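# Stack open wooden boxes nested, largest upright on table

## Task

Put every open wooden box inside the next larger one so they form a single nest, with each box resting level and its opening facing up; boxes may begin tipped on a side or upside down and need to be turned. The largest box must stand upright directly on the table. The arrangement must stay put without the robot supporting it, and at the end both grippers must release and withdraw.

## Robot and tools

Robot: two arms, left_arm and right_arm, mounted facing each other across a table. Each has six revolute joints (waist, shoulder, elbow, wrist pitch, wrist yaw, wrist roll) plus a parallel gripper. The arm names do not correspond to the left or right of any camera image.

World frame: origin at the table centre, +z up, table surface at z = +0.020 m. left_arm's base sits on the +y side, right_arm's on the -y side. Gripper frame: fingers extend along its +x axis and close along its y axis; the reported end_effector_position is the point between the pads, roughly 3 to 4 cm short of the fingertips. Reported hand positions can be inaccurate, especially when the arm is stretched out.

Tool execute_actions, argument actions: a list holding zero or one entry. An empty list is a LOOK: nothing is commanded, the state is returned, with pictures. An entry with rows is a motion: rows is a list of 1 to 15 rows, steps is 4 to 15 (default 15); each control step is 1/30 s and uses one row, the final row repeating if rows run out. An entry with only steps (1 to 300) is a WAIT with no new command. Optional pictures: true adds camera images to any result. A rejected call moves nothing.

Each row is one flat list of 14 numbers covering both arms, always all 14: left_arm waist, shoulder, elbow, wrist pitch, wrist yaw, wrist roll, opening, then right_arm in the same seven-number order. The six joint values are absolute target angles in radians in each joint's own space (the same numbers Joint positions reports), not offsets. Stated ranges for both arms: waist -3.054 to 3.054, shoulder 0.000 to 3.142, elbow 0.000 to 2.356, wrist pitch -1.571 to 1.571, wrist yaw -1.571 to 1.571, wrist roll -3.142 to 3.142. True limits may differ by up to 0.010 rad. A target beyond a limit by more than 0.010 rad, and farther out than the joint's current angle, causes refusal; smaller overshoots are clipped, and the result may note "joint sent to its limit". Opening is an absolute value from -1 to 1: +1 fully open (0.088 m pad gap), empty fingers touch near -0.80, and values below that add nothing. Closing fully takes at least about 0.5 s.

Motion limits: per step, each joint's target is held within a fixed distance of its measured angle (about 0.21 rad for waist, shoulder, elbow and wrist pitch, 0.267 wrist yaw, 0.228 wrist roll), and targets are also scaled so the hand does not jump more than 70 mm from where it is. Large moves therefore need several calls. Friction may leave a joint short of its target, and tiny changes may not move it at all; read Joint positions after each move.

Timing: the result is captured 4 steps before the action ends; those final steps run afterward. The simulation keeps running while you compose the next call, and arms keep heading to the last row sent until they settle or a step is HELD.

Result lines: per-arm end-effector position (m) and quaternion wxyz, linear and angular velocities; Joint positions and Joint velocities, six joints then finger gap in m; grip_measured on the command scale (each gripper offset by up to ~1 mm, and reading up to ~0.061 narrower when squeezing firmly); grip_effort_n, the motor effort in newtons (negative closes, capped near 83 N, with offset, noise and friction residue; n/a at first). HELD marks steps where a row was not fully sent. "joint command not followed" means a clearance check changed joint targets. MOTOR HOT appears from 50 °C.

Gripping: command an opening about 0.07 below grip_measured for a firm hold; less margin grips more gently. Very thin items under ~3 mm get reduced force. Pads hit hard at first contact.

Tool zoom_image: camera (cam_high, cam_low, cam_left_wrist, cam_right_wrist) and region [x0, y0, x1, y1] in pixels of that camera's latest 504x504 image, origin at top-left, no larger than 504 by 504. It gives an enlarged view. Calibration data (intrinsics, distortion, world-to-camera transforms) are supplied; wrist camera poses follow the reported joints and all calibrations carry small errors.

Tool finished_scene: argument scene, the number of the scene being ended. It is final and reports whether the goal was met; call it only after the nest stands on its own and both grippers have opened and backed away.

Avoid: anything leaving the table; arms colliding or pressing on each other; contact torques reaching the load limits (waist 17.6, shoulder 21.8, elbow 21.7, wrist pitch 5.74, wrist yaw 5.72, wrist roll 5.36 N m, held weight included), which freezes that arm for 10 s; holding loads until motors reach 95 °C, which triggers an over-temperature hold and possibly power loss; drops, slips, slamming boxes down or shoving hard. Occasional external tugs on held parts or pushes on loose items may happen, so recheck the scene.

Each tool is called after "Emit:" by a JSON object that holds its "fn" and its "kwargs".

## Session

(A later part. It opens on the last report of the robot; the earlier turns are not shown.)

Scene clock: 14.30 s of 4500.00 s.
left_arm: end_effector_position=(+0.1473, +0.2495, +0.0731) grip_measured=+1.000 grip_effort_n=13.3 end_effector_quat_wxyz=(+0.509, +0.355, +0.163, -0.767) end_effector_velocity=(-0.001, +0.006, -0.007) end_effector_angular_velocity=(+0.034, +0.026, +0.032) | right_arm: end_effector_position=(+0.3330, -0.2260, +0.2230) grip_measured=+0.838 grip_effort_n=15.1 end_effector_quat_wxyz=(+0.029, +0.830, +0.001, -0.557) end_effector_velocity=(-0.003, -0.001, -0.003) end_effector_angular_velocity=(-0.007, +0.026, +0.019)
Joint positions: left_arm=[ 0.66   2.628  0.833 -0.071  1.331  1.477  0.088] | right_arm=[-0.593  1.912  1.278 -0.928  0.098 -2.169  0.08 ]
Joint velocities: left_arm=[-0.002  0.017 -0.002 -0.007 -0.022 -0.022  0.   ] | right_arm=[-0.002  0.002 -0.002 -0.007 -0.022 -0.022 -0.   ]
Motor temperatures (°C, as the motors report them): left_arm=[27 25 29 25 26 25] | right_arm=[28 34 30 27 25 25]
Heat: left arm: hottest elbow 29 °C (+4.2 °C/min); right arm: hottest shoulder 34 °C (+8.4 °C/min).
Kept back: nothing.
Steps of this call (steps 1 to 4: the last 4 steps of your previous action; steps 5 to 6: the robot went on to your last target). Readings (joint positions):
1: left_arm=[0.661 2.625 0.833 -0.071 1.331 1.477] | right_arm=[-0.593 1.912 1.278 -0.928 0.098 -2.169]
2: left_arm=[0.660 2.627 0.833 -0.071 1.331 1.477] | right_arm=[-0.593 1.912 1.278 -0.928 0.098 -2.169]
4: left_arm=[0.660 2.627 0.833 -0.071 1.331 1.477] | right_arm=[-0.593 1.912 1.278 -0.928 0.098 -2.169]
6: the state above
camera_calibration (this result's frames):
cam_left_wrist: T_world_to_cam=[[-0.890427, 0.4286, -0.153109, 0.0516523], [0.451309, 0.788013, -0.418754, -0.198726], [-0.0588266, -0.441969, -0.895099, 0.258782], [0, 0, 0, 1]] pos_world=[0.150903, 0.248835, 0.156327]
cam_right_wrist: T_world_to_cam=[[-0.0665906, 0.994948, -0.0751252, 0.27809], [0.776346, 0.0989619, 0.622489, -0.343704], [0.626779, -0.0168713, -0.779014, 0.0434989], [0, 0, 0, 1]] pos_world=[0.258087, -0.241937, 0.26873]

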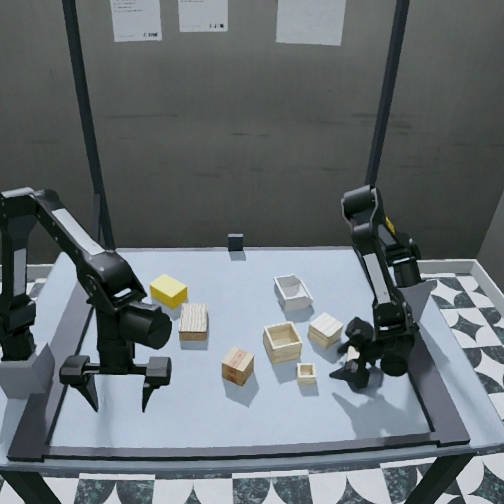

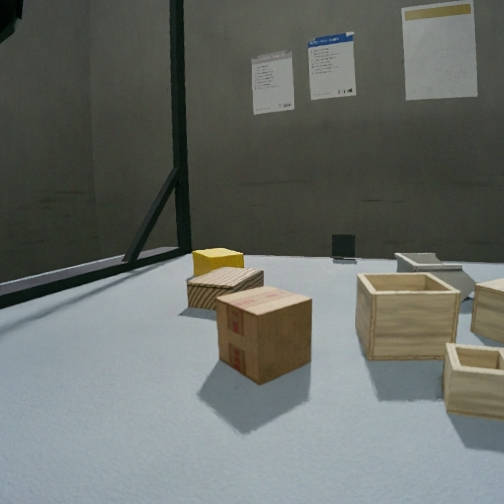

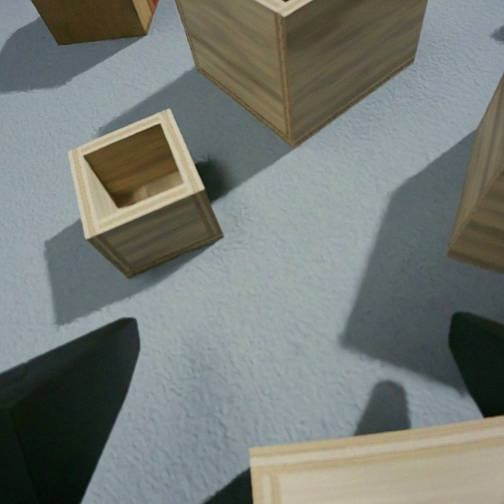

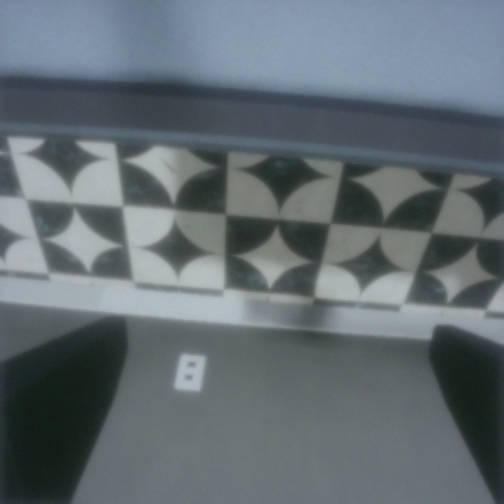

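Emit:
{"fn": "execute_actions", "kwargs": {"actions": [{"rows":[[0.661,2.4,0.832,-0.07,1.33,1.48,1,-0.593,1.912,1.278,-0.928,0.098,-2.169,0.84]],"steps":12}]}}

Emit:
{"fn": "execute_actions", "kwargs": {"actions": [{"rows":[[0.594,2.05,1.364,-1.344,0.59,-0.4,1,-0.593,1.912,1.278,-0.928,0.098,-2.169,0.84]],"steps":15}]}}

Emit:
{"fn": "execute_actions", "kwargs": {"actions": [{"steps":30}], "pictures": true}}

Scene clock: 14.77 s of 4500.00 s.
left_arm: end_effector_position=(+0.1485, +0.2143, +0.1240) grip_measured=+1.000 grip_effort_n=12.8 end_effector_quat_wxyz=(+0.489, +0.408, +0.074, -0.768) end_effector_velocity=(-0.010, -0.040, +0.064) end_effector_angular_velocity=(-0.070, -0.183, -0.119) | right_arm: end_effector_position=(+0.3330, -0.2260, +0.2230) grip_measured=+0.838 grip_effort_n=15.1 end_effector_quat_wxyz=(+0.029, +0.830, +0.001, -0.557) end_effector_velocity=(-0.004, -0.002, -0.000) end_effector_angular_velocity=(-0.005, +0.028, +0.004)
Joint positions: left_arm=[ 0.659  2.426  0.837 -0.067  1.33   1.477  0.088] | right_arm=[-0.593  1.912  1.278 -0.928  0.098 -2.169  0.08 ]
Joint velocities: left_arm=[-0.002 -0.261 -0.002 -0.022 -0.007 -0.007  0.   ] | right_arm=[-0.002 -0.002  0.002 -0.022 -0.022 -0.007  0.   ]
Motor temperatures (°C, as the motors report them): left_arm=[27 25 29 25 26 25] | right_arm=[28 34 30 27 25 25]
Heat: left arm: hottest elbow 29 °C (+4.1 °C/min); right arm: hottest shoulder 34 °C (+8.1 °C/min).
Steps of this call (steps 1 to 6: the robot went on to your last target; steps 7 to 14: the first 8 steps of this action). Readings (joint positions):
7: left_arm=[0.660 2.616 0.833 -0.071 1.329 1.477] | right_arm=[-0.593 1.912 1.278 -0.928 0.098 -2.169]
8: left_arm=[0.660 2.592 0.828 -0.075 1.323 1.477] | right_arm=[-0.593 1.912 1.278 -0.928 0.098 -2.169]
10: left_arm=[0.659 2.521 0.824 -0.073 1.324 1.477] | right_arm=[-0.593 1.912 1.278 -0.928 0.098 -2.169]
14: the state above

Scene clock: 15.27 s of 4500.00 s.
left_arm: end_effector_position=(+0.1820, +0.1456, +0.2225) grip_measured=+1.000 grip_effort_n=12.8 end_effector_quat_wxyz=(+0.558, +0.531, +0.187, -0.610) end_effector_velocity=(+0.081, -0.130, +0.356) end_effector_angular_velocity=(+0.512, -0.731, +1.611) | right_arm: end_effector_position=(+0.3330, -0.2260, +0.2230) grip_measured=+0.838 grip_effort_n=14.7 end_effector_quat_wxyz=(+0.029, +0.830, +0.001, -0.557) end_effector_velocity=(-0.003, -0.001, -0.001) end_effector_angular_velocity=(-0.006, +0.010, +0.009)
Joint positions: left_arm=[ 0.601  2.138  1.173 -0.444  0.867  1.087  0.088] | right_arm=[-0.593  1.912  1.278 -0.928  0.098 -2.169  0.08 ]
Joint velocities: left_arm=[-0.061 -0.554  1.199 -1.267 -1.575 -1.341  0.   ] | right_arm=[ 0.002 -0.002 -0.002 -0.007 -0.007 -0.007 -0.   ]
Motor temperatures (°C, as the motors report them): left_arm=[27 26 29 25 26 25] | right_arm=[28 34 30 27 25 25]
Heat: left arm: hottest elbow 29 °C (+3.9 °C/min); right arm: hottest shoulder 34 °C (+7.9 °C/min).
Steps of this call (steps 1 to 4: the last 4 steps of your previous action; steps 5 to 15: the first 11 steps of this action). Readings (joint positions):
5: left_arm=[0.658 2.407 0.848 -0.094 1.308 1.460] | right_arm=[-0.593 1.912 1.278 -0.928 0.098 -2.169]
6: left_arm=[0.650 2.389 0.870 -0.141 1.251 1.417] | right_arm=[-0.593 1.912 1.278 -0.928 0.098 -2.169]
8: left_arm=[0.628 2.336 0.930 -0.204 1.165 1.344] | right_arm=[-0.593 1.912 1.278 -0.928 0.098 -2.169]
12: left_arm=[0.608 2.209 1.065 -0.329 1.008 1.207] | right_arm=[-0.593 1.912 1.278 -0.928 0.098 -2.169]
15: the state above

Scene clock: 16.27 s of 4500.00 s.
left_arm: end_effector_position=(+0.0912, +0.2127, +0.2451) grip_measured=+1.000 grip_effort_n=12.8 end_effector_quat_wxyz=(+0.704, +0.051, +0.706, -0.055) end_effector_velocity=(-0.010, +0.006, -0.001) end_effector_angular_velocity=(+0.031, +0.042, +0.623) | right_arm: end_effector_position=(+0.3330, -0.2260, +0.2230) grip_measured=+0.838 grip_effort_n=14.7 end_effector_quat_wxyz=(+0.029, +0.830, +0.001, -0.557) end_effector_velocity=(-0.002, -0.002, +0.001) end_effector_angular_velocity=(-0.000, +0.008, +0.005)
Joint positions: left_arm=[ 0.595  2.054  1.355 -1.339  0.594 -0.323  0.088] | right_arm=[-0.593  1.912  1.278 -0.928  0.098 -2.169  0.08 ]
Joint velocities: left_arm=[-0.002 -0.002 -0.007 -0.051 -0.007 -0.593  0.   ] | right_arm=[-0.002 -0.007 -0.002 -0.007 -0.007 -0.007 -0.   ]
Motor temperatures (°C, as the motors report them): left_arm=[27 26 29 25 26 25] | right_arm=[28 34 30 27 25 25]
Heat: left arm: hottest elbow 29 °C (+3.7 °C/min); right arm: hottest shoulder 34 °C (+7.4 °C/min).
Kept back: nothing.
Steps of this call (steps 1 to 4: the last 4 steps of your previous action; steps 5 to 30: the robot went on to your last target). Readings (joint positions):
1: left_arm=[0.599 2.121 1.213 -0.487 0.812 1.039] | right_arm=[-0.593 1.912 1.278 -0.928 0.098 -2.169]
2: left_arm=[0.598 2.106 1.250 -0.530 0.759 0.990] | right_arm=[-0.593 1.912 1.278 -0.928 0.098 -2.169]
4: left_arm=[0.598 2.078 1.305 -0.617 0.691 0.893] | right_arm=[-0.593 1.912 1.278 -0.928 0.098 -2.169]
8: left_arm=[0.597 2.054 1.347 -0.800 0.628 0.698] | right_arm=[-0.593 1.912 1.278 -0.928 0.098 -2.169]
30: the state above
camera_calibration (this result's frames):
cam_left_wrist: T_world_to_cam=[[-0.179433, -0.983521, -0.0221476, 0.247296], [-0.929525, 0.162123, 0.33121, 0.00288796], [-0.322162, 0.0800166, -0.943297, 0.318026], [0, 0, 0, 1]] pos_world=[0.149513, 0.217305, 0.304513]
cam_right_wrist: T_world_to_cam=[[-0.0665906, 0.994948, -0.0751252, 0.27809], [0.776346, 0.0989619, 0.622489, -0.343704], [0.626779, -0.0168713, -0.779014, 0.0434989], [0, 0, 0, 1]] pos_world=[0.258087, -0.241937, 0.26873]

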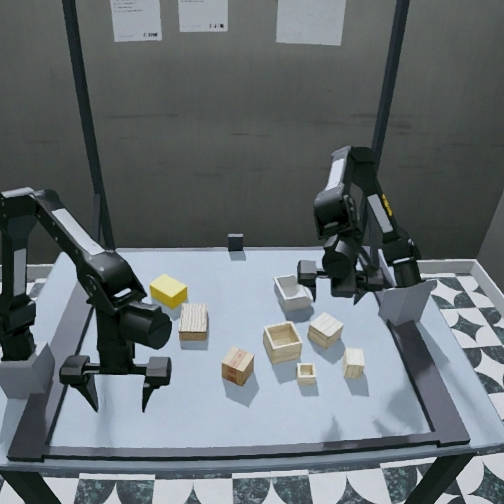

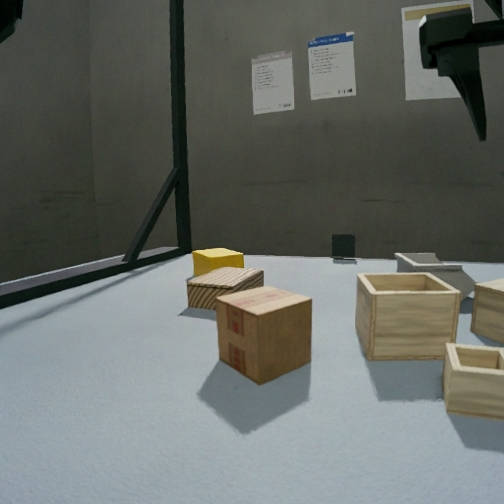

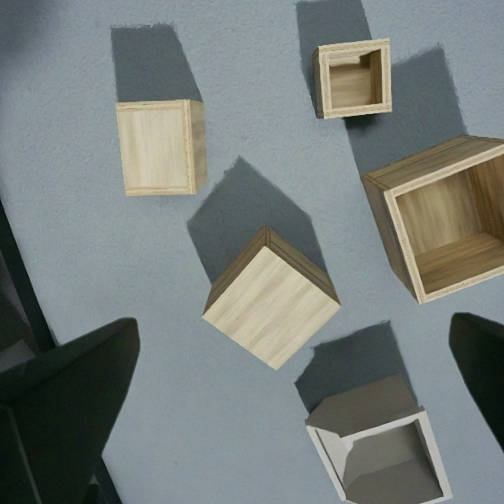

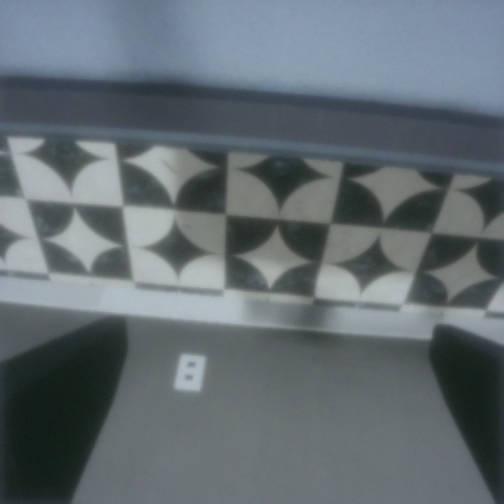

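Emit:
{"fn": "execute_actions", "kwargs": {"actions": [{"rows":[[0.874,2.45,0.792,-0.477,1.22,1.52,1,-0.593,1.912,1.278,-0.928,0.098,-2.169,0.84]],"steps":15}]}}

Emit:
{"fn": "execute_actions", "kwargs": {"actions": [{"steps":25}], "pictures": true}}

Scene clock: 17.50 s of 4500.00 s.
left_arm: end_effector_position=(+0.1307, +0.2715, +0.1581) grip_measured=+1.000 grip_effort_n=12.3 end_effector_quat_wxyz=(-0.609, +0.171, -0.727, +0.268) end_effector_velocity=(-0.172, +0.133, -0.290) end_effector_angular_velocity=(-1.091, -0.151, -0.654) | right_arm: end_effector_position=(+0.3330, -0.2260, +0.2230) grip_measured=+0.838 grip_effort_n=15.1 end_effector_quat_wxyz=(+0.029, +0.830, +0.001, -0.557) end_effector_velocity=(-0.001, -0.000, +0.001) end_effector_angular_velocity=(+0.003, +0.021, +0.017)
Joint positions: left_arm=[ 0.859  2.394  0.961 -0.905  1.098  0.06   0.088] | right_arm=[-0.593  1.912  1.278 -0.928  0.098 -2.169  0.08 ]
Joint velocities: left_arm=[ 0.09   0.545 -1.414  1.297  0.886  1.443  0.   ] | right_arm=[-0.007 -0.002  0.002 -0.007 -0.022 -0.022 -0.   ]
Motor temperatures (°C, as the motors report them): left_arm=[27 26 29 25 26 25] | right_arm=[28 34 30 27 25 25]
Heat: left arm: hottest elbow 29 °C (+3.4 °C/min); right arm: hottest shoulder 34 °C (+6.9 °C/min).
Steps of this call (steps 1 to 26: the robot went on to your last target; steps 27 to 37: the first 11 steps of this action). Readings (joint positions):
27: left_arm=[0.599 2.064 1.344 -1.331 0.613 -0.381] | right_arm=[-0.593 1.912 1.278 -0.928 0.098 -2.169]
28: left_arm=[0.619 2.077 1.319 -1.290 0.671 -0.339] | right_arm=[-0.593 1.912 1.278 -0.928 0.098 -2.169]
30: left_arm=[0.685 2.135 1.260 -1.212 0.759 -0.262] | right_arm=[-0.593 1.912 1.278 -0.928 0.098 -2.169]
34: left_arm=[0.822 2.304 1.098 -1.042 0.960 -0.085] | right_arm=[-0.593 1.912 1.278 -0.928 0.098 -2.169]
37: the state above

Scene clock: 18.33 s of 4500.00 s.
left_arm: end_effector_position=(+0.1399, +0.2778, +0.1308) grip_measured=+1.000 grip_effort_n=11.9 end_effector_quat_wxyz=(+0.623, +0.229, +0.330, -0.672) end_effector_velocity=(-0.003, +0.003, -0.003) end_effector_angular_velocity=(-0.146, -0.973, -1.021) | right_arm: end_effector_position=(+0.3330, -0.2260, +0.2230) grip_measured=+0.838 grip_effort_n=15.6 end_effector_quat_wxyz=(+0.029, +0.830, +0.001, -0.557) end_effector_velocity=(-0.002, -0.005, +0.001) end_effector_angular_velocity=(-0.017, +0.016, +0.010)
Joint positions: left_arm=[ 0.87   2.44   0.797 -0.48   1.215  1.275  0.088] | right_arm=[-0.593  1.912  1.278 -0.928  0.098 -2.169  0.08 ]
Joint velocities: left_arm=[-0.002 -0.002 -0.007 -0.007 -0.022  1.429  0.   ] | right_arm=[-0.007 -0.007 -0.002 -0.022 -0.007 -0.022 -0.   ]
Motor temperatures (°C, as the motors report them): left_arm=[27 26 29 25 26 25] | right_arm=[28 34 31 27 25 25]
Heat: left arm: hottest elbow 29 °C (+3.3 °C/min); right arm: hottest shoulder 34 °C (+6.5 °C/min).
Kept back: nothing.
Steps of this call (steps 1 to 4: the last 4 steps of your previous action; steps 5 to 25: the robot went on to your last target). Readings (joint positions):
1: left_arm=[0.860 2.409 0.917 -0.862 1.125 0.109] | right_arm=[-0.593 1.912 1.278 -0.928 0.098 -2.169]
2: left_arm=[0.860 2.419 0.882 -0.820 1.145 0.157] | right_arm=[-0.593 1.912 1.278 -0.928 0.098 -2.169]
4: left_arm=[0.861 2.432 0.840 -0.729 1.174 0.253] | right_arm=[-0.593 1.912 1.278 -0.928 0.098 -2.169]
8: left_arm=[0.870 2.435 0.814 -0.568 1.203 0.447] | right_arm=[-0.593 1.912 1.278 -0.928 0.098 -2.169]
25: the state above
camera_calibration (this result's frames):
cam_left_wrist: T_world_to_cam=[[-0.993146, 0.0103583, 0.11642, 0.137099], [-0.0380824, 0.913033, -0.406105, -0.161391], [-0.110502, -0.407755, -0.90638, 0.321712], [0, 0, 0, 1]] pos_world=[0.165563, 0.277114, 0.210091]
cam_right_wrist: T_world_to_cam=[[-0.0665906, 0.994948, -0.0751252, 0.27809], [0.776346, 0.0989619, 0.622489, -0.343704], [0.626779, -0.0168713, -0.779014, 0.0434989], [0, 0, 0, 1]] pos_world=[0.258087, -0.241937, 0.26873]

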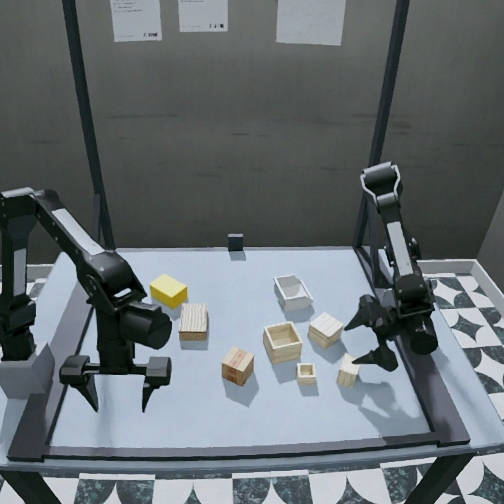

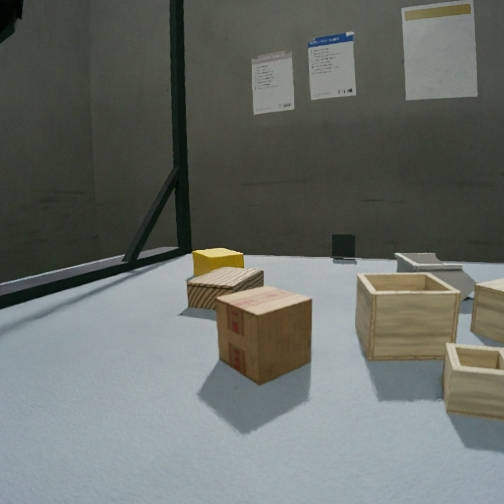

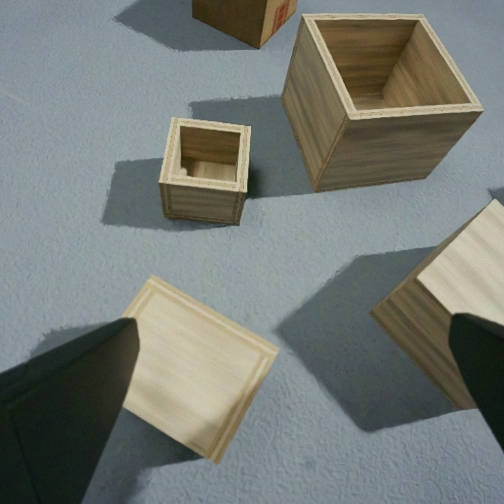

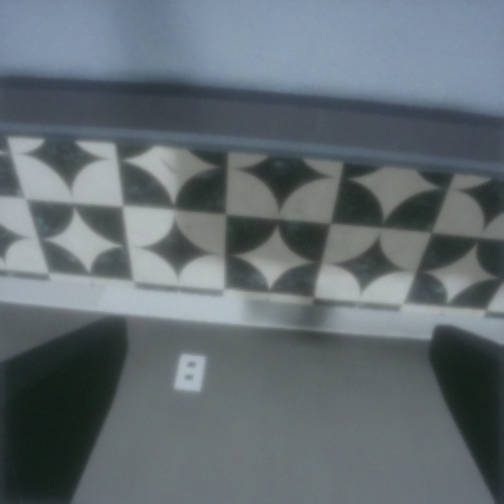

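Emit:
{"fn": "execute_actions", "kwargs": {"actions": [{"rows":[[0.818,2.736,1.246,-1.144,1.203,2.2,1,-0.593,1.912,1.278,-0.928,0.098,-2.169,0.84]],"steps":15}]}}

Emit:
{"fn": "execute_actions", "kwargs": {"actions": [{"steps":15}], "pictures": true}}

Scene clock: 20.90 s of 4500.00 s.
left_arm: end_effector_position=(+0.1759, +0.2620, +0.1228) grip_measured=+1.000 grip_effort_n=12.3 end_effector_quat_wxyz=(+0.496, +0.342, +0.202, -0.772) end_effector_velocity=(-0.028, -0.051, +0.110) end_effector_angular_velocity=(-0.173, -0.110, -0.588) | right_arm: end_effector_position=(+0.3330, -0.2260, +0.2230) grip_measured=+0.838 grip_effort_n=15.1 end_effector_quat_wxyz=(+0.029, +0.830, +0.001, -0.557) end_effector_velocity=(+0.000, -0.004, -0.003) end_effector_angular_velocity=(-0.025, +0.003, +0.013)
Joint positions: left_arm=[ 0.821  2.707  1.193 -0.959  1.204  2.033  0.088] | right_arm=[-0.593  1.912  1.278 -0.928  0.098 -2.169  0.08 ]
Joint velocities: left_arm=[-0.002  0.017  0.505 -1.326 -0.007  1.326  0.   ] | right_arm=[-0.002  0.002 -0.007 -0.007  0.007 -0.022 -0.   ]
Motor temperatures (°C, as the motors report them): left_arm=[27 26 29 25 26 25] | right_arm=[28 34 31 27 25 25]
Heat: left arm: hottest elbow 29 °C (+2.9 °C/min); right arm: hottest shoulder 34 °C (+5.7 °C/min).
Steps of this call (steps 1 to 30: the robot went on to your last target; steps 31 to 66: nothing new was sent; steps 67 to 77: the first 11 steps of this action). Readings (joint positions):
67: left_arm=[0.869 2.457 0.813 -0.506 1.215 1.545] | right_arm=[-0.593 1.912 1.278 -0.928 0.098 -2.169]
68: left_arm=[0.861 2.493 0.854 -0.560 1.218 1.597] | right_arm=[-0.593 1.912 1.278 -0.928 0.098 -2.169]
70: left_arm=[0.842 2.585 0.951 -0.641 1.212 1.693] | right_arm=[-0.593 1.912 1.278 -0.928 0.098 -2.169]
74: left_arm=[0.822 2.693 1.113 -0.825 1.204 1.888] | right_arm=[-0.593 1.912 1.278 -0.928 0.098 -2.169]
77: the state above

Scene clock: 21.40 s of 4500.00 s.
left_arm: end_effector_position=(+0.1661, +0.2593, +0.1315) grip_measured=+1.000 grip_effort_n=11.9 end_effector_quat_wxyz=(+0.477, +0.332, +0.195, -0.790) end_effector_velocity=(-0.004, -0.002, +0.003) end_effector_angular_velocity=(-0.005, +0.014, +0.000) | right_arm: end_effector_position=(+0.3330, -0.2260, +0.2230) grip_measured=+0.838 grip_effort_n=15.1 end_effector_quat_wxyz=(+0.029, +0.830, +0.001, -0.557) end_effector_velocity=(+0.000, +0.001, +0.000) end_effector_angular_velocity=(+0.008, +0.003, +0.008)
Joint positions: left_arm=[ 0.819  2.724  1.239 -1.139  1.204  2.194  0.088] | right_arm=[-0.593  1.912  1.278 -0.928  0.098 -2.169  0.08 ]
Joint velocities: left_arm=[-0.002 -0.002  0.002 -0.037  0.007  0.022  0.   ] | right_arm=[-0.002 -0.002 -0.002  0.007 -0.007 -0.007 -0.   ]
Motor temperatures (°C, as the motors report them): left_arm=[27 26 29 25 26 25] | right_arm=[28 34 31 27 25 25]
Heat: left arm: hottest elbow 29 °C (+2.8 °C/min); right arm: hottest shoulder 34 °C (+5.6 °C/min).
Kept back: nothing.
Steps of this call (steps 1 to 4: the last 4 steps of your previous action; steps 5 to 15: the robot went on to your last target). Readings (joint positions):
1: left_arm=[0.821 2.708 1.207 -1.002 1.204 2.073] | right_arm=[-0.593 1.912 1.278 -0.928 0.098 -2.169]
2: left_arm=[0.821 2.709 1.216 -1.037 1.204 2.102] | right_arm=[-0.593 1.912 1.278 -0.928 0.098 -2.169]
4: left_arm=[0.820 2.715 1.225 -1.081 1.204 2.142] | right_arm=[-0.593 1.912 1.278 -0.928 0.098 -2.169]
8: left_arm=[0.819 2.724 1.232 -1.122 1.204 2.179] | right_arm=[-0.593 1.912 1.278 -0.928 0.098 -2.169]
15: the state above
camera_calibration (this result's frames):
cam_left_wrist: T_world_to_cam=[[-0.881049, 0.4704, -0.0497601, 0.0471988], [0.44411, 0.786388, -0.429372, -0.187406], [-0.162846, -0.400397, -0.901756, 0.323885], [0, 0, 0, 1]] pos_world=[0.177557, 0.254854, 0.213947]
cam_right_wrist: T_world_to_cam=[[-0.0665906, 0.994948, -0.0751252, 0.27809], [0.776346, 0.0989619, 0.622489, -0.343704], [0.626779, -0.0168713, -0.779014, 0.0434989], [0, 0, 0, 1]] pos_world=[0.258087, -0.241937, 0.26873]

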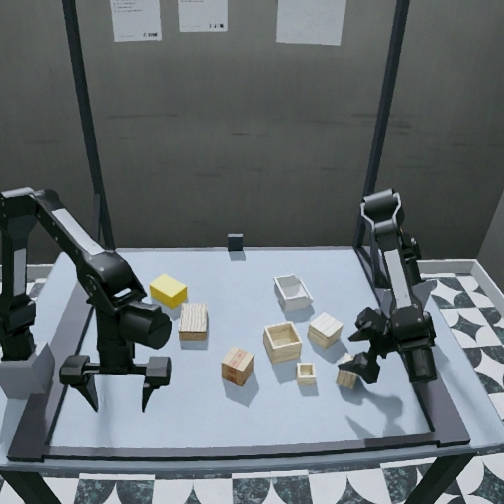

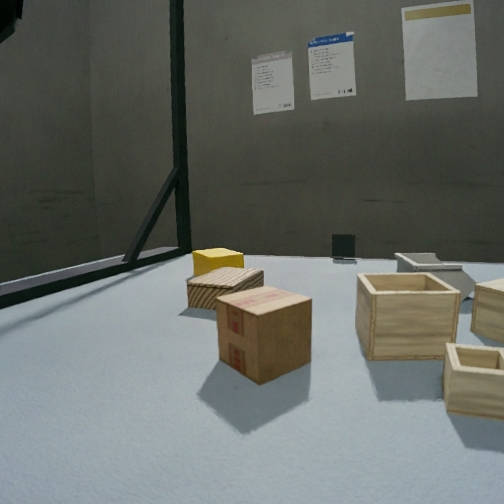

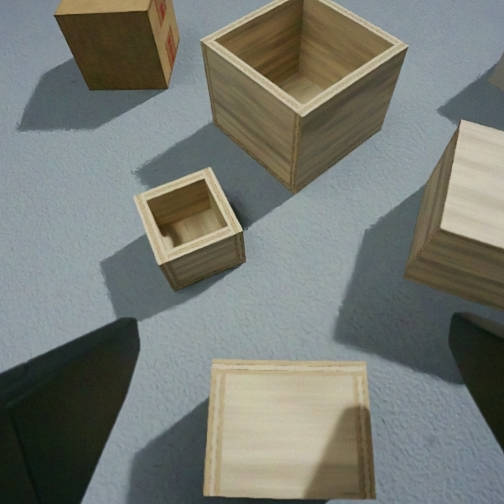

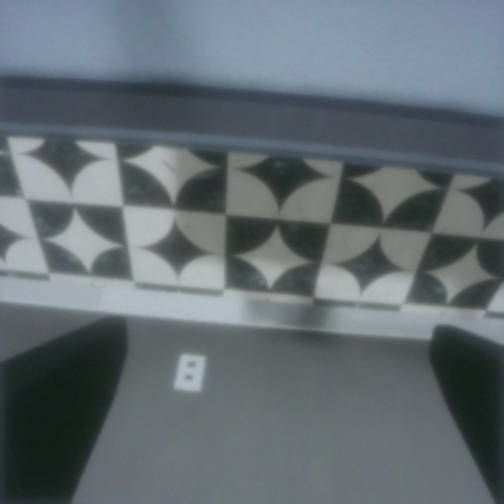

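Emit:
{"fn": "execute_actions", "kwargs": {"actions": [{"rows":[[0.74,2.81,1.19,-0.88,1.26,2.05,1,-0.593,1.912,1.278,-0.928,0.098,-2.169,0.84]],"steps":10}]}}

Emit:
{"fn": "execute_actions", "kwargs": {"actions": [{"rows":[[0.669,2.875,1.138,-0.62,1.317,1.90,1,-0.593,1.912,1.278,-0.928,0.098,-2.169,0.84]],"steps":12}]}}

Emit:
{"fn": "execute_actions", "kwargs": {"actions": [{"steps":8}], "pictures": true}}

Scene clock: 21.77 s of 4500.00 s.
left_arm: end_effector_position=(+0.1685, +0.2589, +0.0945) grip_measured=+1.000 grip_effort_n=12.3 end_effector_quat_wxyz=(+0.472, +0.336, +0.203, -0.789) end_effector_velocity=(-0.047, +0.027, -0.141) end_effector_angular_velocity=(+0.192, +0.218, +0.024) | right_arm: end_effector_position=(+0.3330, -0.2260, +0.2230) grip_measured=+0.838 grip_effort_n=15.1 end_effector_quat_wxyz=(+0.029, +0.830, +0.001, -0.557) end_effector_velocity=(-0.005, +0.001, +0.000) end_effector_angular_velocity=(-0.000, +0.021, +0.026)
Joint positions: left_arm=[ 0.753  2.787  1.206 -0.946  1.24   2.086  0.088] | right_arm=[-0.593  1.912  1.278 -0.928  0.098 -2.169  0.08 ]
Joint velocities: left_arm=[-0.247  0.242 -0.193  0.447  0.051 -0.271  0.   ] | right_arm=[ 0.002 -0.007 -0.002 -0.007 -0.022 -0.022 -0.   ]
Motor temperatures (°C, as the motors report them): left_arm=[27 26 29 25 26 25] | right_arm=[28 34 31 27 25 25]
Heat: left arm: hottest elbow 29 °C (+2.8 °C/min); right arm: hottest shoulder 34 °C (+5.5 °C/min).
Steps of this call (steps 1 to 5: the robot went on to your last target; steps 6 to 11: the first 6 steps of this action). Readings (joint positions):
6: left_arm=[0.817 2.730 1.235 -1.123 1.209 2.181] | right_arm=[-0.593 1.912 1.278 -0.928 0.098 -2.169]
7: left_arm=[0.807 2.738 1.229 -1.070 1.223 2.150] | right_arm=[-0.593 1.912 1.278 -0.928 0.098 -2.169]
9: left_arm=[0.777 2.764 1.220 -0.988 1.235 2.110] | right_arm=[-0.593 1.912 1.278 -0.928 0.098 -2.169]
11: the state above

Scene clock: 22.17 s of 4500.00 s.
left_arm: end_effector_position=(+0.1672, +0.2604, +0.0536) grip_measured=+1.000 grip_effort_n=11.9 end_effector_quat_wxyz=(+0.475, +0.330, +0.202, -0.790) end_effector_velocity=(+0.005, +0.010, -0.021) end_effector_angular_velocity=(+0.041, -0.047, +0.015) | right_arm: end_effector_position=(+0.3330, -0.2260, +0.2230) grip_measured=+0.838 grip_effort_n=15.1 end_effector_quat_wxyz=(+0.029, +0.830, +0.001, -0.557) end_effector_velocity=(-0.003, -0.004, -0.001) end_effector_angular_velocity=(-0.016, +0.018, +0.000)
Joint positions: left_arm=[ 0.678  2.859  1.146 -0.666  1.31   1.926  0.088] | right_arm=[-0.593  1.912  1.278 -0.928  0.098 -2.169  0.08 ]
Joint velocities: left_arm=[-0.012 -0.002 -0.081  0.286 -0.037 -0.198  0.   ] | right_arm=[-0.002 -0.002 -0.002 -0.022 -0.007 -0.007 -0.   ]
Motor temperatures (°C, as the motors report them): left_arm=[27 26 29 25 26 25] | right_arm=[28 34 31 27 25 25]
Heat: left arm: hottest elbow 29 °C (+2.7 °C/min); right arm: hottest shoulder 34 °C (+5.4 °C/min).
Steps of this call (steps 1 to 4: the last 4 steps of your previous action; steps 5 to 12: the first 8 steps of this action). Readings (joint positions):
5: left_arm=[0.740 2.802 1.191 -0.878 1.260 2.044] | right_arm=[-0.593 1.912 1.278 -0.928 0.098 -2.169]
6: left_arm=[0.731 2.809 1.183 -0.826 1.277 2.009] | right_arm=[-0.593 1.912 1.278 -0.928 0.098 -2.169]
8: left_arm=[0.704 2.831 1.169 -0.742 1.291 1.964] | right_arm=[-0.593 1.912 1.278 -0.928 0.098 -2.169]
12: the state above

Scene clock: 22.43 s of 4500.00 s.
left_arm: end_effector_position=(+0.1695, +0.2593, +0.0525) grip_measured=+1.000 grip_effort_n=11.9 end_effector_quat_wxyz=(+0.476, +0.333, +0.194, -0.790) end_effector_velocity=(+0.000, -0.000, -0.001) end_effector_angular_velocity=(-0.012, -0.014, -0.009) | right_arm: end_effector_position=(+0.3330, -0.2260, +0.2230) grip_measured=+0.838 grip_effort_n=15.6 end_effector_quat_wxyz=(+0.029, +0.830, +0.001, -0.557) end_effector_velocity=(-0.002, -0.003, +0.000) end_effector_angular_velocity=(-0.012, +0.015, +0.002)
Joint positions: left_arm=[ 0.676  2.86   1.141 -0.629  1.317  1.907  0.088] | right_arm=[-0.593  1.912  1.278 -0.928  0.098 -2.169  0.08 ]
Joint velocities: left_arm=[-0.002 -0.002 -0.012  0.037  0.007 -0.007  0.   ] | right_arm=[-0.002 -0.002  0.002 -0.022 -0.007 -0.007 -0.   ]
Motor temperatures (°C, as the motors report them): left_arm=[27 26 29 25 26 25] | right_arm=[28 34 31 27 25 25]
Heat: left arm: hottest elbow 29 °C (+2.7 °C/min); right arm: hottest shoulder 34 °C (+5.3 °C/min).
Kept back: nothing.
Steps of this call (steps 1 to 4: the last 4 steps of your previous action; steps 5 to 8: the robot went on to your last target). Readings (joint positions):
1: left_arm=[0.678 2.859 1.144 -0.655 1.311 1.920] | right_arm=[-0.593 1.912 1.278 -0.928 0.098 -2.169]
2: left_arm=[0.677 2.859 1.144 -0.646 1.312 1.917] | right_arm=[-0.593 1.912 1.278 -0.928 0.098 -2.169]
4: left_arm=[0.677 2.859 1.143 -0.638 1.314 1.912] | right_arm=[-0.593 1.912 1.278 -0.928 0.098 -2.169]
8: the state above
camera_calibration (this result's frames):
cam_left_wrist: T_world_to_cam=[[-0.879948, 0.472116, -0.0529061, 0.0457654], [0.447151, 0.785465, -0.427902, -0.223188], [-0.160463, -0.400188, -0.902275, 0.252709], [0, 0, 0, 1]] pos_world=[0.18062, 0.254831, 0.134932]
cam_right_wrist: T_world_to_cam=[[-0.0665906, 0.994948, -0.0751252, 0.27809], [0.776346, 0.0989619, 0.622489, -0.343704], [0.626779, -0.0168713, -0.779014, 0.0434989], [0, 0, 0, 1]] pos_world=[0.258087, -0.241937, 0.26873]

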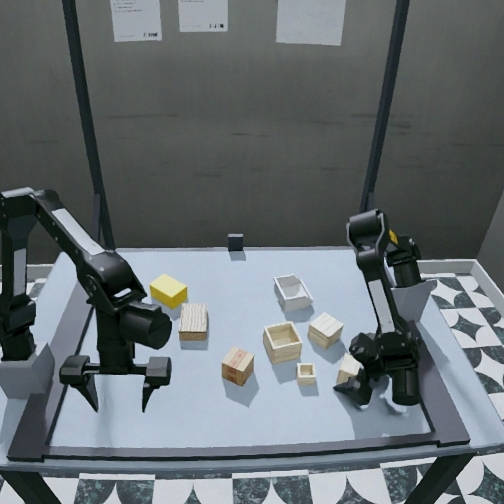

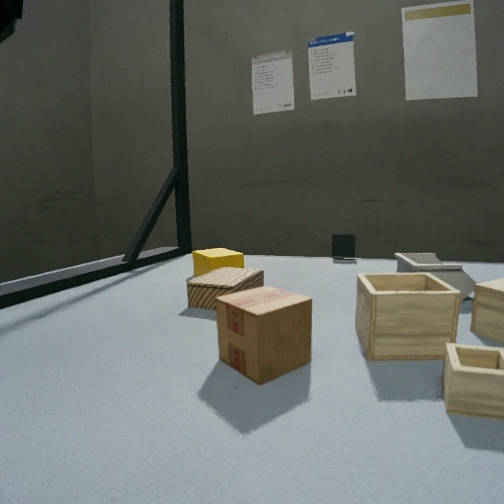

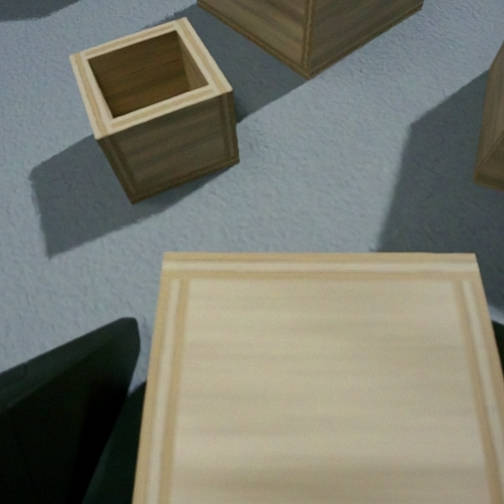

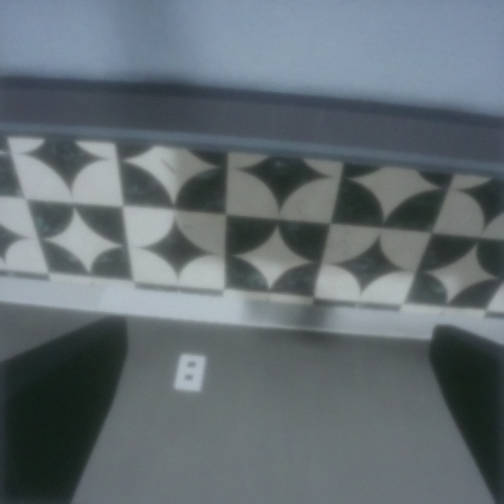

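Emit:
{"fn": "execute_actions", "kwargs": {"actions": [{"rows":[[0.676,2.86,1.141,-0.629,1.317,1.907,0.1,-0.593,1.912,1.278,-0.928,0.098,-2.169,0.84]],"steps":15}]}}

Scene clock: 22.97 s of 4500.00 s.
left_arm: end_effector_position=(+0.1696, +0.2591, +0.0526) grip_measured=+0.242 grip_effort_n=-83.5 end_effector_quat_wxyz=(+0.477, +0.333, +0.193, -0.790) end_effector_velocity=(-0.000, +0.002, -0.002) end_effector_angular_velocity=(+0.022, -0.006, -0.005) | right_arm: end_effector_position=(+0.3330, -0.2260, +0.2230) grip_measured=+0.838 grip_effort_n=15.1 end_effector_quat_wxyz=(+0.029, +0.830, +0.001, -0.557) end_effector_velocity=(-0.002, -0.003, -0.001) end_effector_angular_velocity=(-0.022, +0.018, +0.014)
Joint positions: left_arm=[ 0.677  2.86   1.141 -0.626  1.32   1.906  0.051] | right_arm=[-0.593  1.912  1.278 -0.928  0.098 -2.169  0.08 ]
Joint velocities: left_arm=[-0.002 -0.002 -0.002  0.007 -0.022 -0.007 -0.   ] | right_arm=[-0.002  0.002  0.002 -0.022 -0.007 -0.022 -0.   ]
Motor temperatures (°C, as the motors report them): left_arm=[27 26 29 25 26 25] | right_arm=[28 34 31 27 25 25]
Heat: left arm: hottest elbow 29 °C (+2.6 °C/min); right arm: hottest shoulder 34 °C (+5.2 °C/min).
Steps of this call (steps 1 to 5: the robot went on to your last target; steps 6 to 16: the first 11 steps of this action). Readings (joint positions):
6: left_arm=[0.676 2.860 1.141 -0.625 1.319 1.906] | right_arm=[-0.593 1.912 1.278 -0.928 0.098 -2.169]
7: left_arm=[0.676 2.860 1.141 -0.623 1.319 1.906] | right_arm=[-0.593 1.912 1.278 -0.928 0.098 -2.169]
9: left_arm=[0.676 2.860 1.141 -0.623 1.319 1.906] | right_arm=[-0.593 1.912 1.278 -0.928 0.098 -2.169]
13: left_arm=[0.677 2.860 1.141 -0.626 1.320 1.906] | right_arm=[-0.593 1.912 1.278 -0.928 0.098 -2.169]
16: the state above

Emit:
{"fn": "execute_actions", "kwargs": {"actions": [{"rows":[[0.818,2.736,1.246,-1.144,1.203,2.2,0.1,-0.593,1.912,1.278,-0.928,0.098,-2.169,0.84]],"steps":15}]}}

Emit:
{"fn": "execute_actions", "kwargs": {"actions": [{"rows":[[0.72,2.45,1.05,-0.4,1.05,2.7,0.1,-0.593,1.912,1.278,-0.928,0.098,-2.169,0.84]],"steps":15}]}}

Emit:
{"fn": "execute_actions", "kwargs": {"actions": [{"rows":[[0.62,2.38,0.83,0.335,0.92,3.13,0.1,-0.593,1.912,1.278,-0.928,0.098,-2.169,0.84]],"steps":15}]}}

Emit:
{"fn": "execute_actions", "kwargs": {"actions": [{"steps":12}], "pictures": true}}

Scene clock: 24.47 s of 4500.00 s.
left_arm: end_effector_position=(+0.1731, +0.2600, +0.1222) grip_measured=+0.242 grip_effort_n=-83.5 end_effector_quat_wxyz=(+0.476, +0.343, +0.182, -0.789) end_effector_velocity=(-0.067, +0.015, +0.016) end_effector_angular_velocity=(+0.189, +0.398, +0.126) | right_arm: end_effector_position=(+0.3330, -0.2260, +0.2230) grip_measured=+0.838 grip_effort_n=14.7 end_effector_quat_wxyz=(+0.029, +0.830, +0.001, -0.557) end_effector_velocity=(-0.001, -0.002, +0.000) end_effector_angular_velocity=(-0.019, -0.002, +0.020)
Joint positions: left_arm=[ 0.812  2.746  1.24  -1.069  1.213  2.178  0.051] | right_arm=[-0.593  1.912  1.278 -0.928  0.098 -2.169  0.08 ]
Joint velocities: left_arm=[-0.002 -0.007 -0.002 -0.564 -0.11   0.125 -0.   ] | right_arm=[ 0.002 -0.002 -0.002 -0.007  0.007 -0.022 -0.   ]
Motor temperatures (°C, as the motors report them): left_arm=[27 26 29 25 26 25] | right_arm=[28 35 31 27 25 25]
Heat: left arm: hottest elbow 29 °C (+2.5 °C/min); right arm: hottest shoulder 35 °C (+7.4 °C/min).
Steps of this call (steps 1 to 4: the last 4 steps of your previous action; steps 5 to 15: the robot went on to your last target; steps 16 to 34: nothing new was sent; steps 35 to 45: the first 11 steps of this action). Readings (joint positions):
35: left_arm=[0.680 2.853 1.150 -0.652 1.307 1.933] | right_arm=[-0.593 1.912 1.278 -0.928 0.098 -2.169]
36: left_arm=[0.698 2.845 1.164 -0.704 1.275 1.983] | right_arm=[-0.593 1.912 1.278 -0.928 0.098 -2.169]
38: left_arm=[0.749 2.814 1.192 -0.792 1.245 2.071] | right_arm=[-0.593 1.912 1.278 -0.928 0.098 -2.169]
42: left_arm=[0.807 2.754 1.237 -0.972 1.225 2.155] | right_arm=[-0.593 1.912 1.278 -0.928 0.098 -2.169]
45: the state above

Scene clock: 24.97 s of 4500.00 s.
left_arm: end_effector_position=(+0.1735, +0.2404, +0.1292) grip_measured=+0.242 grip_effort_n=-83.5 end_effector_quat_wxyz=(+0.218, +0.618, -0.138, -0.742) end_effector_velocity=(+0.145, -0.045, +0.002) end_effector_angular_velocity=(-0.321, -1.295, -1.037) | right_arm: end_effector_position=(+0.3330, -0.2260, +0.2230) grip_measured=+0.838 grip_effort_n=15.6 end_effector_quat_wxyz=(+0.029, +0.830, +0.001, -0.557) end_effector_velocity=(-0.003, -0.002, -0.002) end_effector_angular_velocity=(-0.010, +0.013, +0.007)
Joint positions: left_arm=[ 0.722  2.474  1.069 -0.636  1.063  2.636  0.051] | right_arm=[-0.593  1.912  1.278 -0.928  0.098 -2.169  0.08 ]
Joint velocities: left_arm=[-0.007 -0.081 -0.11   1.282 -0.11   0.476 -0.   ] | right_arm=[ 0.002 -0.002 -0.007 -0.007 -0.007 -0.007  0.   ]
Motor temperatures (°C, as the motors report them): left_arm=[27 27 29 25 26 25] | right_arm=[28 35 31 27 25 25]
Heat: left arm: hottest elbow 29 °C (+2.4 °C/min); right arm: hottest shoulder 35 °C (+7.2 °C/min).
Steps of this call (steps 1 to 4: the last 4 steps of your previous action; steps 5 to 15: the first 11 steps of this action). Readings (joint positions):
5: left_arm=[0.810 2.731 1.224 -1.095 1.198 2.215] | right_arm=[-0.593 1.912 1.278 -0.928 0.098 -2.169]
6: left_arm=[0.799 2.698 1.186 -1.035 1.153 2.271] | right_arm=[-0.593 1.912 1.278 -0.928 0.098 -2.169]
8: left_arm=[0.761 2.617 1.118 -0.961 1.106 2.367] | right_arm=[-0.593 1.912 1.278 -0.928 0.098 -2.169]
12: left_arm=[0.723 2.501 1.080 -0.774 1.076 2.558] | right_arm=[-0.593 1.912 1.278 -0.928 0.098 -2.169]
15: the state above

Scene clock: 25.47 s of 4500.00 s.
left_arm: end_effector_position=(+0.1905, +0.2315, +0.1003) grip_measured=+0.242 grip_effort_n=-83.5 end_effector_quat_wxyz=(-0.098, +0.733, -0.395, -0.545) end_effector_velocity=(+0.135, -0.130, +0.097) end_effector_angular_velocity=(-0.436, -1.226, -1.037) | right_arm: end_effector_position=(+0.3330, -0.2260, +0.2230) grip_measured=+0.838 grip_effort_n=15.1 end_effector_quat_wxyz=(+0.029, +0.830, +0.001, -0.557) end_effector_velocity=(+0.000, +0.001, +0.000) end_effector_angular_velocity=(+0.013, +0.002, -0.006)
Joint positions: left_arm=[0.621 2.402 0.844 0.005 0.93  3.083 0.051] | right_arm=[-0.593  1.912  1.278 -0.928  0.098 -2.169  0.08 ]
Joint velocities: left_arm=[-0.002 -0.085 -0.051  1.341 -0.037  0.344 -0.   ] | right_arm=[-0.002 -0.002 -0.002  0.007 -0.007  0.007 -0.   ]
Motor temperatures (°C, as the motors report them): left_arm=[27 27 29 25 26 25] | right_arm=[28 35 31 27 25 25]
Heat: left arm: hottest elbow 29 °C (+2.4 °C/min); right arm: hottest shoulder 35 °C (+7.1 °C/min).
Steps of this call (steps 1 to 4: the last 4 steps of your previous action; steps 5 to 15: the first 11 steps of this action). Readings (joint positions):
5: left_arm=[0.719 2.465 1.041 -0.444 1.044 2.703] | right_arm=[-0.593 1.912 1.278 -0.928 0.098 -2.169]
6: left_arm=[0.706 2.445 1.002 -0.388 1.008 2.759] | right_arm=[-0.593 1.912 1.278 -0.928 0.098 -2.169]
8: left_arm=[0.666 2.413 0.925 -0.314 0.976 2.855] | right_arm=[-0.593 1.912 1.278 -0.928 0.098 -2.169]
12: left_arm=[0.622 2.409 0.855 -0.134 0.939 3.027] | right_arm=[-0.593 1.912 1.278 -0.928 0.098 -2.169]
15: the state above

Scene clock: 25.87 s of 4500.00 s.
left_arm: end_effector_position=(+0.2172, +0.2005, +0.1264) grip_measured=+0.242 grip_effort_n=-83.5 end_effector_quat_wxyz=(-0.166, +0.758, -0.478, -0.411) end_effector_velocity=(+0.001, -0.008, +0.005) end_effector_angular_velocity=(-0.033, -0.074, -0.070) | right_arm: end_effector_position=(+0.3330, -0.2260, +0.2230) grip_measured=+0.838 grip_effort_n=15.1 end_effector_quat_wxyz=(+0.029, +0.830, +0.001, -0.557) end_effector_velocity=(-0.000, -0.003, +0.000) end_effector_angular_velocity=(-0.003, +0.010, -0.001)
Joint positions: left_arm=[0.621 2.392 0.836 0.316 0.924 3.125 0.051] | right_arm=[-0.593  1.912  1.278 -0.928  0.098 -2.169  0.08 ]
Joint velocities: left_arm=[-0.007 -0.002 -0.027  0.125  0.007  0.007 -0.   ] | right_arm=[-0.007 -0.002 -0.002 -0.007 -0.007 -0.007 -0.   ]
Motor temperatures (°C, as the motors report them): left_arm=[27 27 29 25 26 25] | right_arm=[28 35 31 27 25 25]
Heat: left arm: hottest elbow 29 °C (+2.3 °C/min); right arm: hottest shoulder 35 °C (+7.0 °C/min).
Kept back: nothing.
Steps of this call (steps 1 to 4: the last 4 steps of your previous action; steps 5 to 12: the robot went on to your last target). Readings (joint positions):
1: left_arm=[0.621 2.400 0.842 0.051 0.929 3.093] | right_arm=[-0.593 1.912 1.278 -0.928 0.098 -2.169]
2: left_arm=[0.621 2.397 0.841 0.096 0.928 3.101] | right_arm=[-0.593 1.912 1.278 -0.928 0.098 -2.169]
4: left_arm=[0.621 2.395 0.840 0.186 0.926 3.112] | right_arm=[-0.593 1.912 1.278 -0.928 0.098 -2.169]
8: left_arm=[0.621 2.392 0.839 0.285 0.925 3.122] | right_arm=[-0.593 1.912 1.278 -0.928 0.098 -2.169]
12: the state above
camera_calibration (this result's frames):
cam_left_wrist: T_world_to_cam=[[0.881002, 0.450314, -0.145096, -0.246967], [0.353992, -0.423947, 0.833642, -0.0634727], [0.313888, -0.785803, -0.532905, 0.231155], [0, 0, 0, 1]] pos_world=[0.16749, 0.265946, 0.140263]
cam_right_wrist: T_world_to_cam=[[-0.0665906, 0.994948, -0.0751252, 0.27809], [0.776346, 0.0989619, 0.622489, -0.343704], [0.626779, -0.0168713, -0.779014, 0.0434989], [0, 0, 0, 1]] pos_world=[0.258087, -0.241937, 0.26873]

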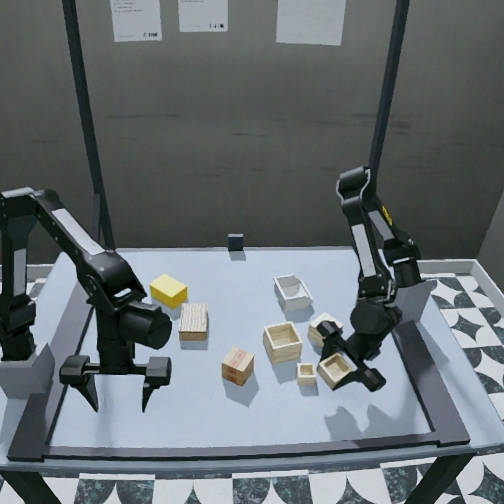

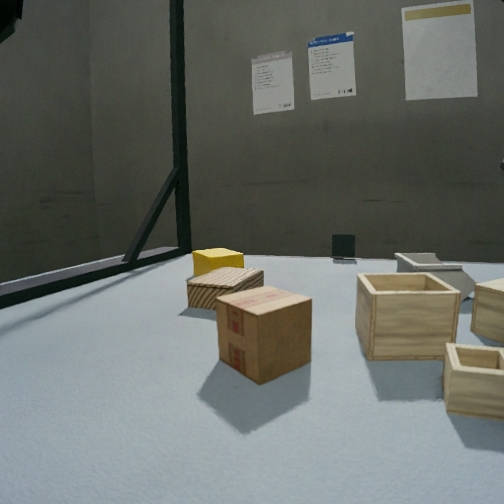

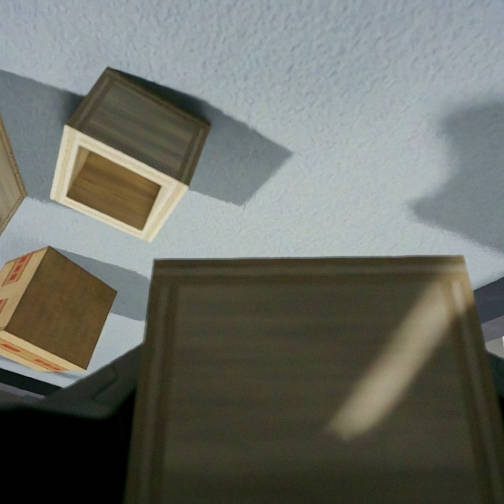

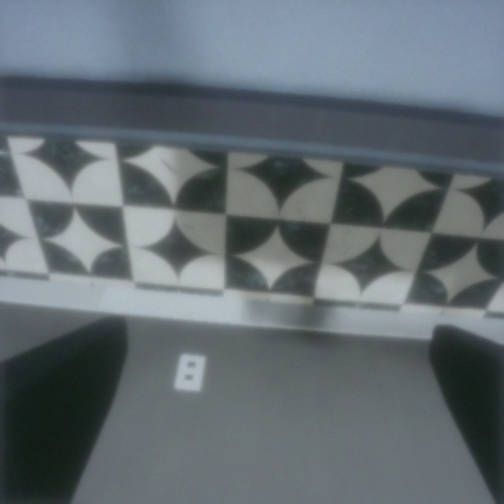

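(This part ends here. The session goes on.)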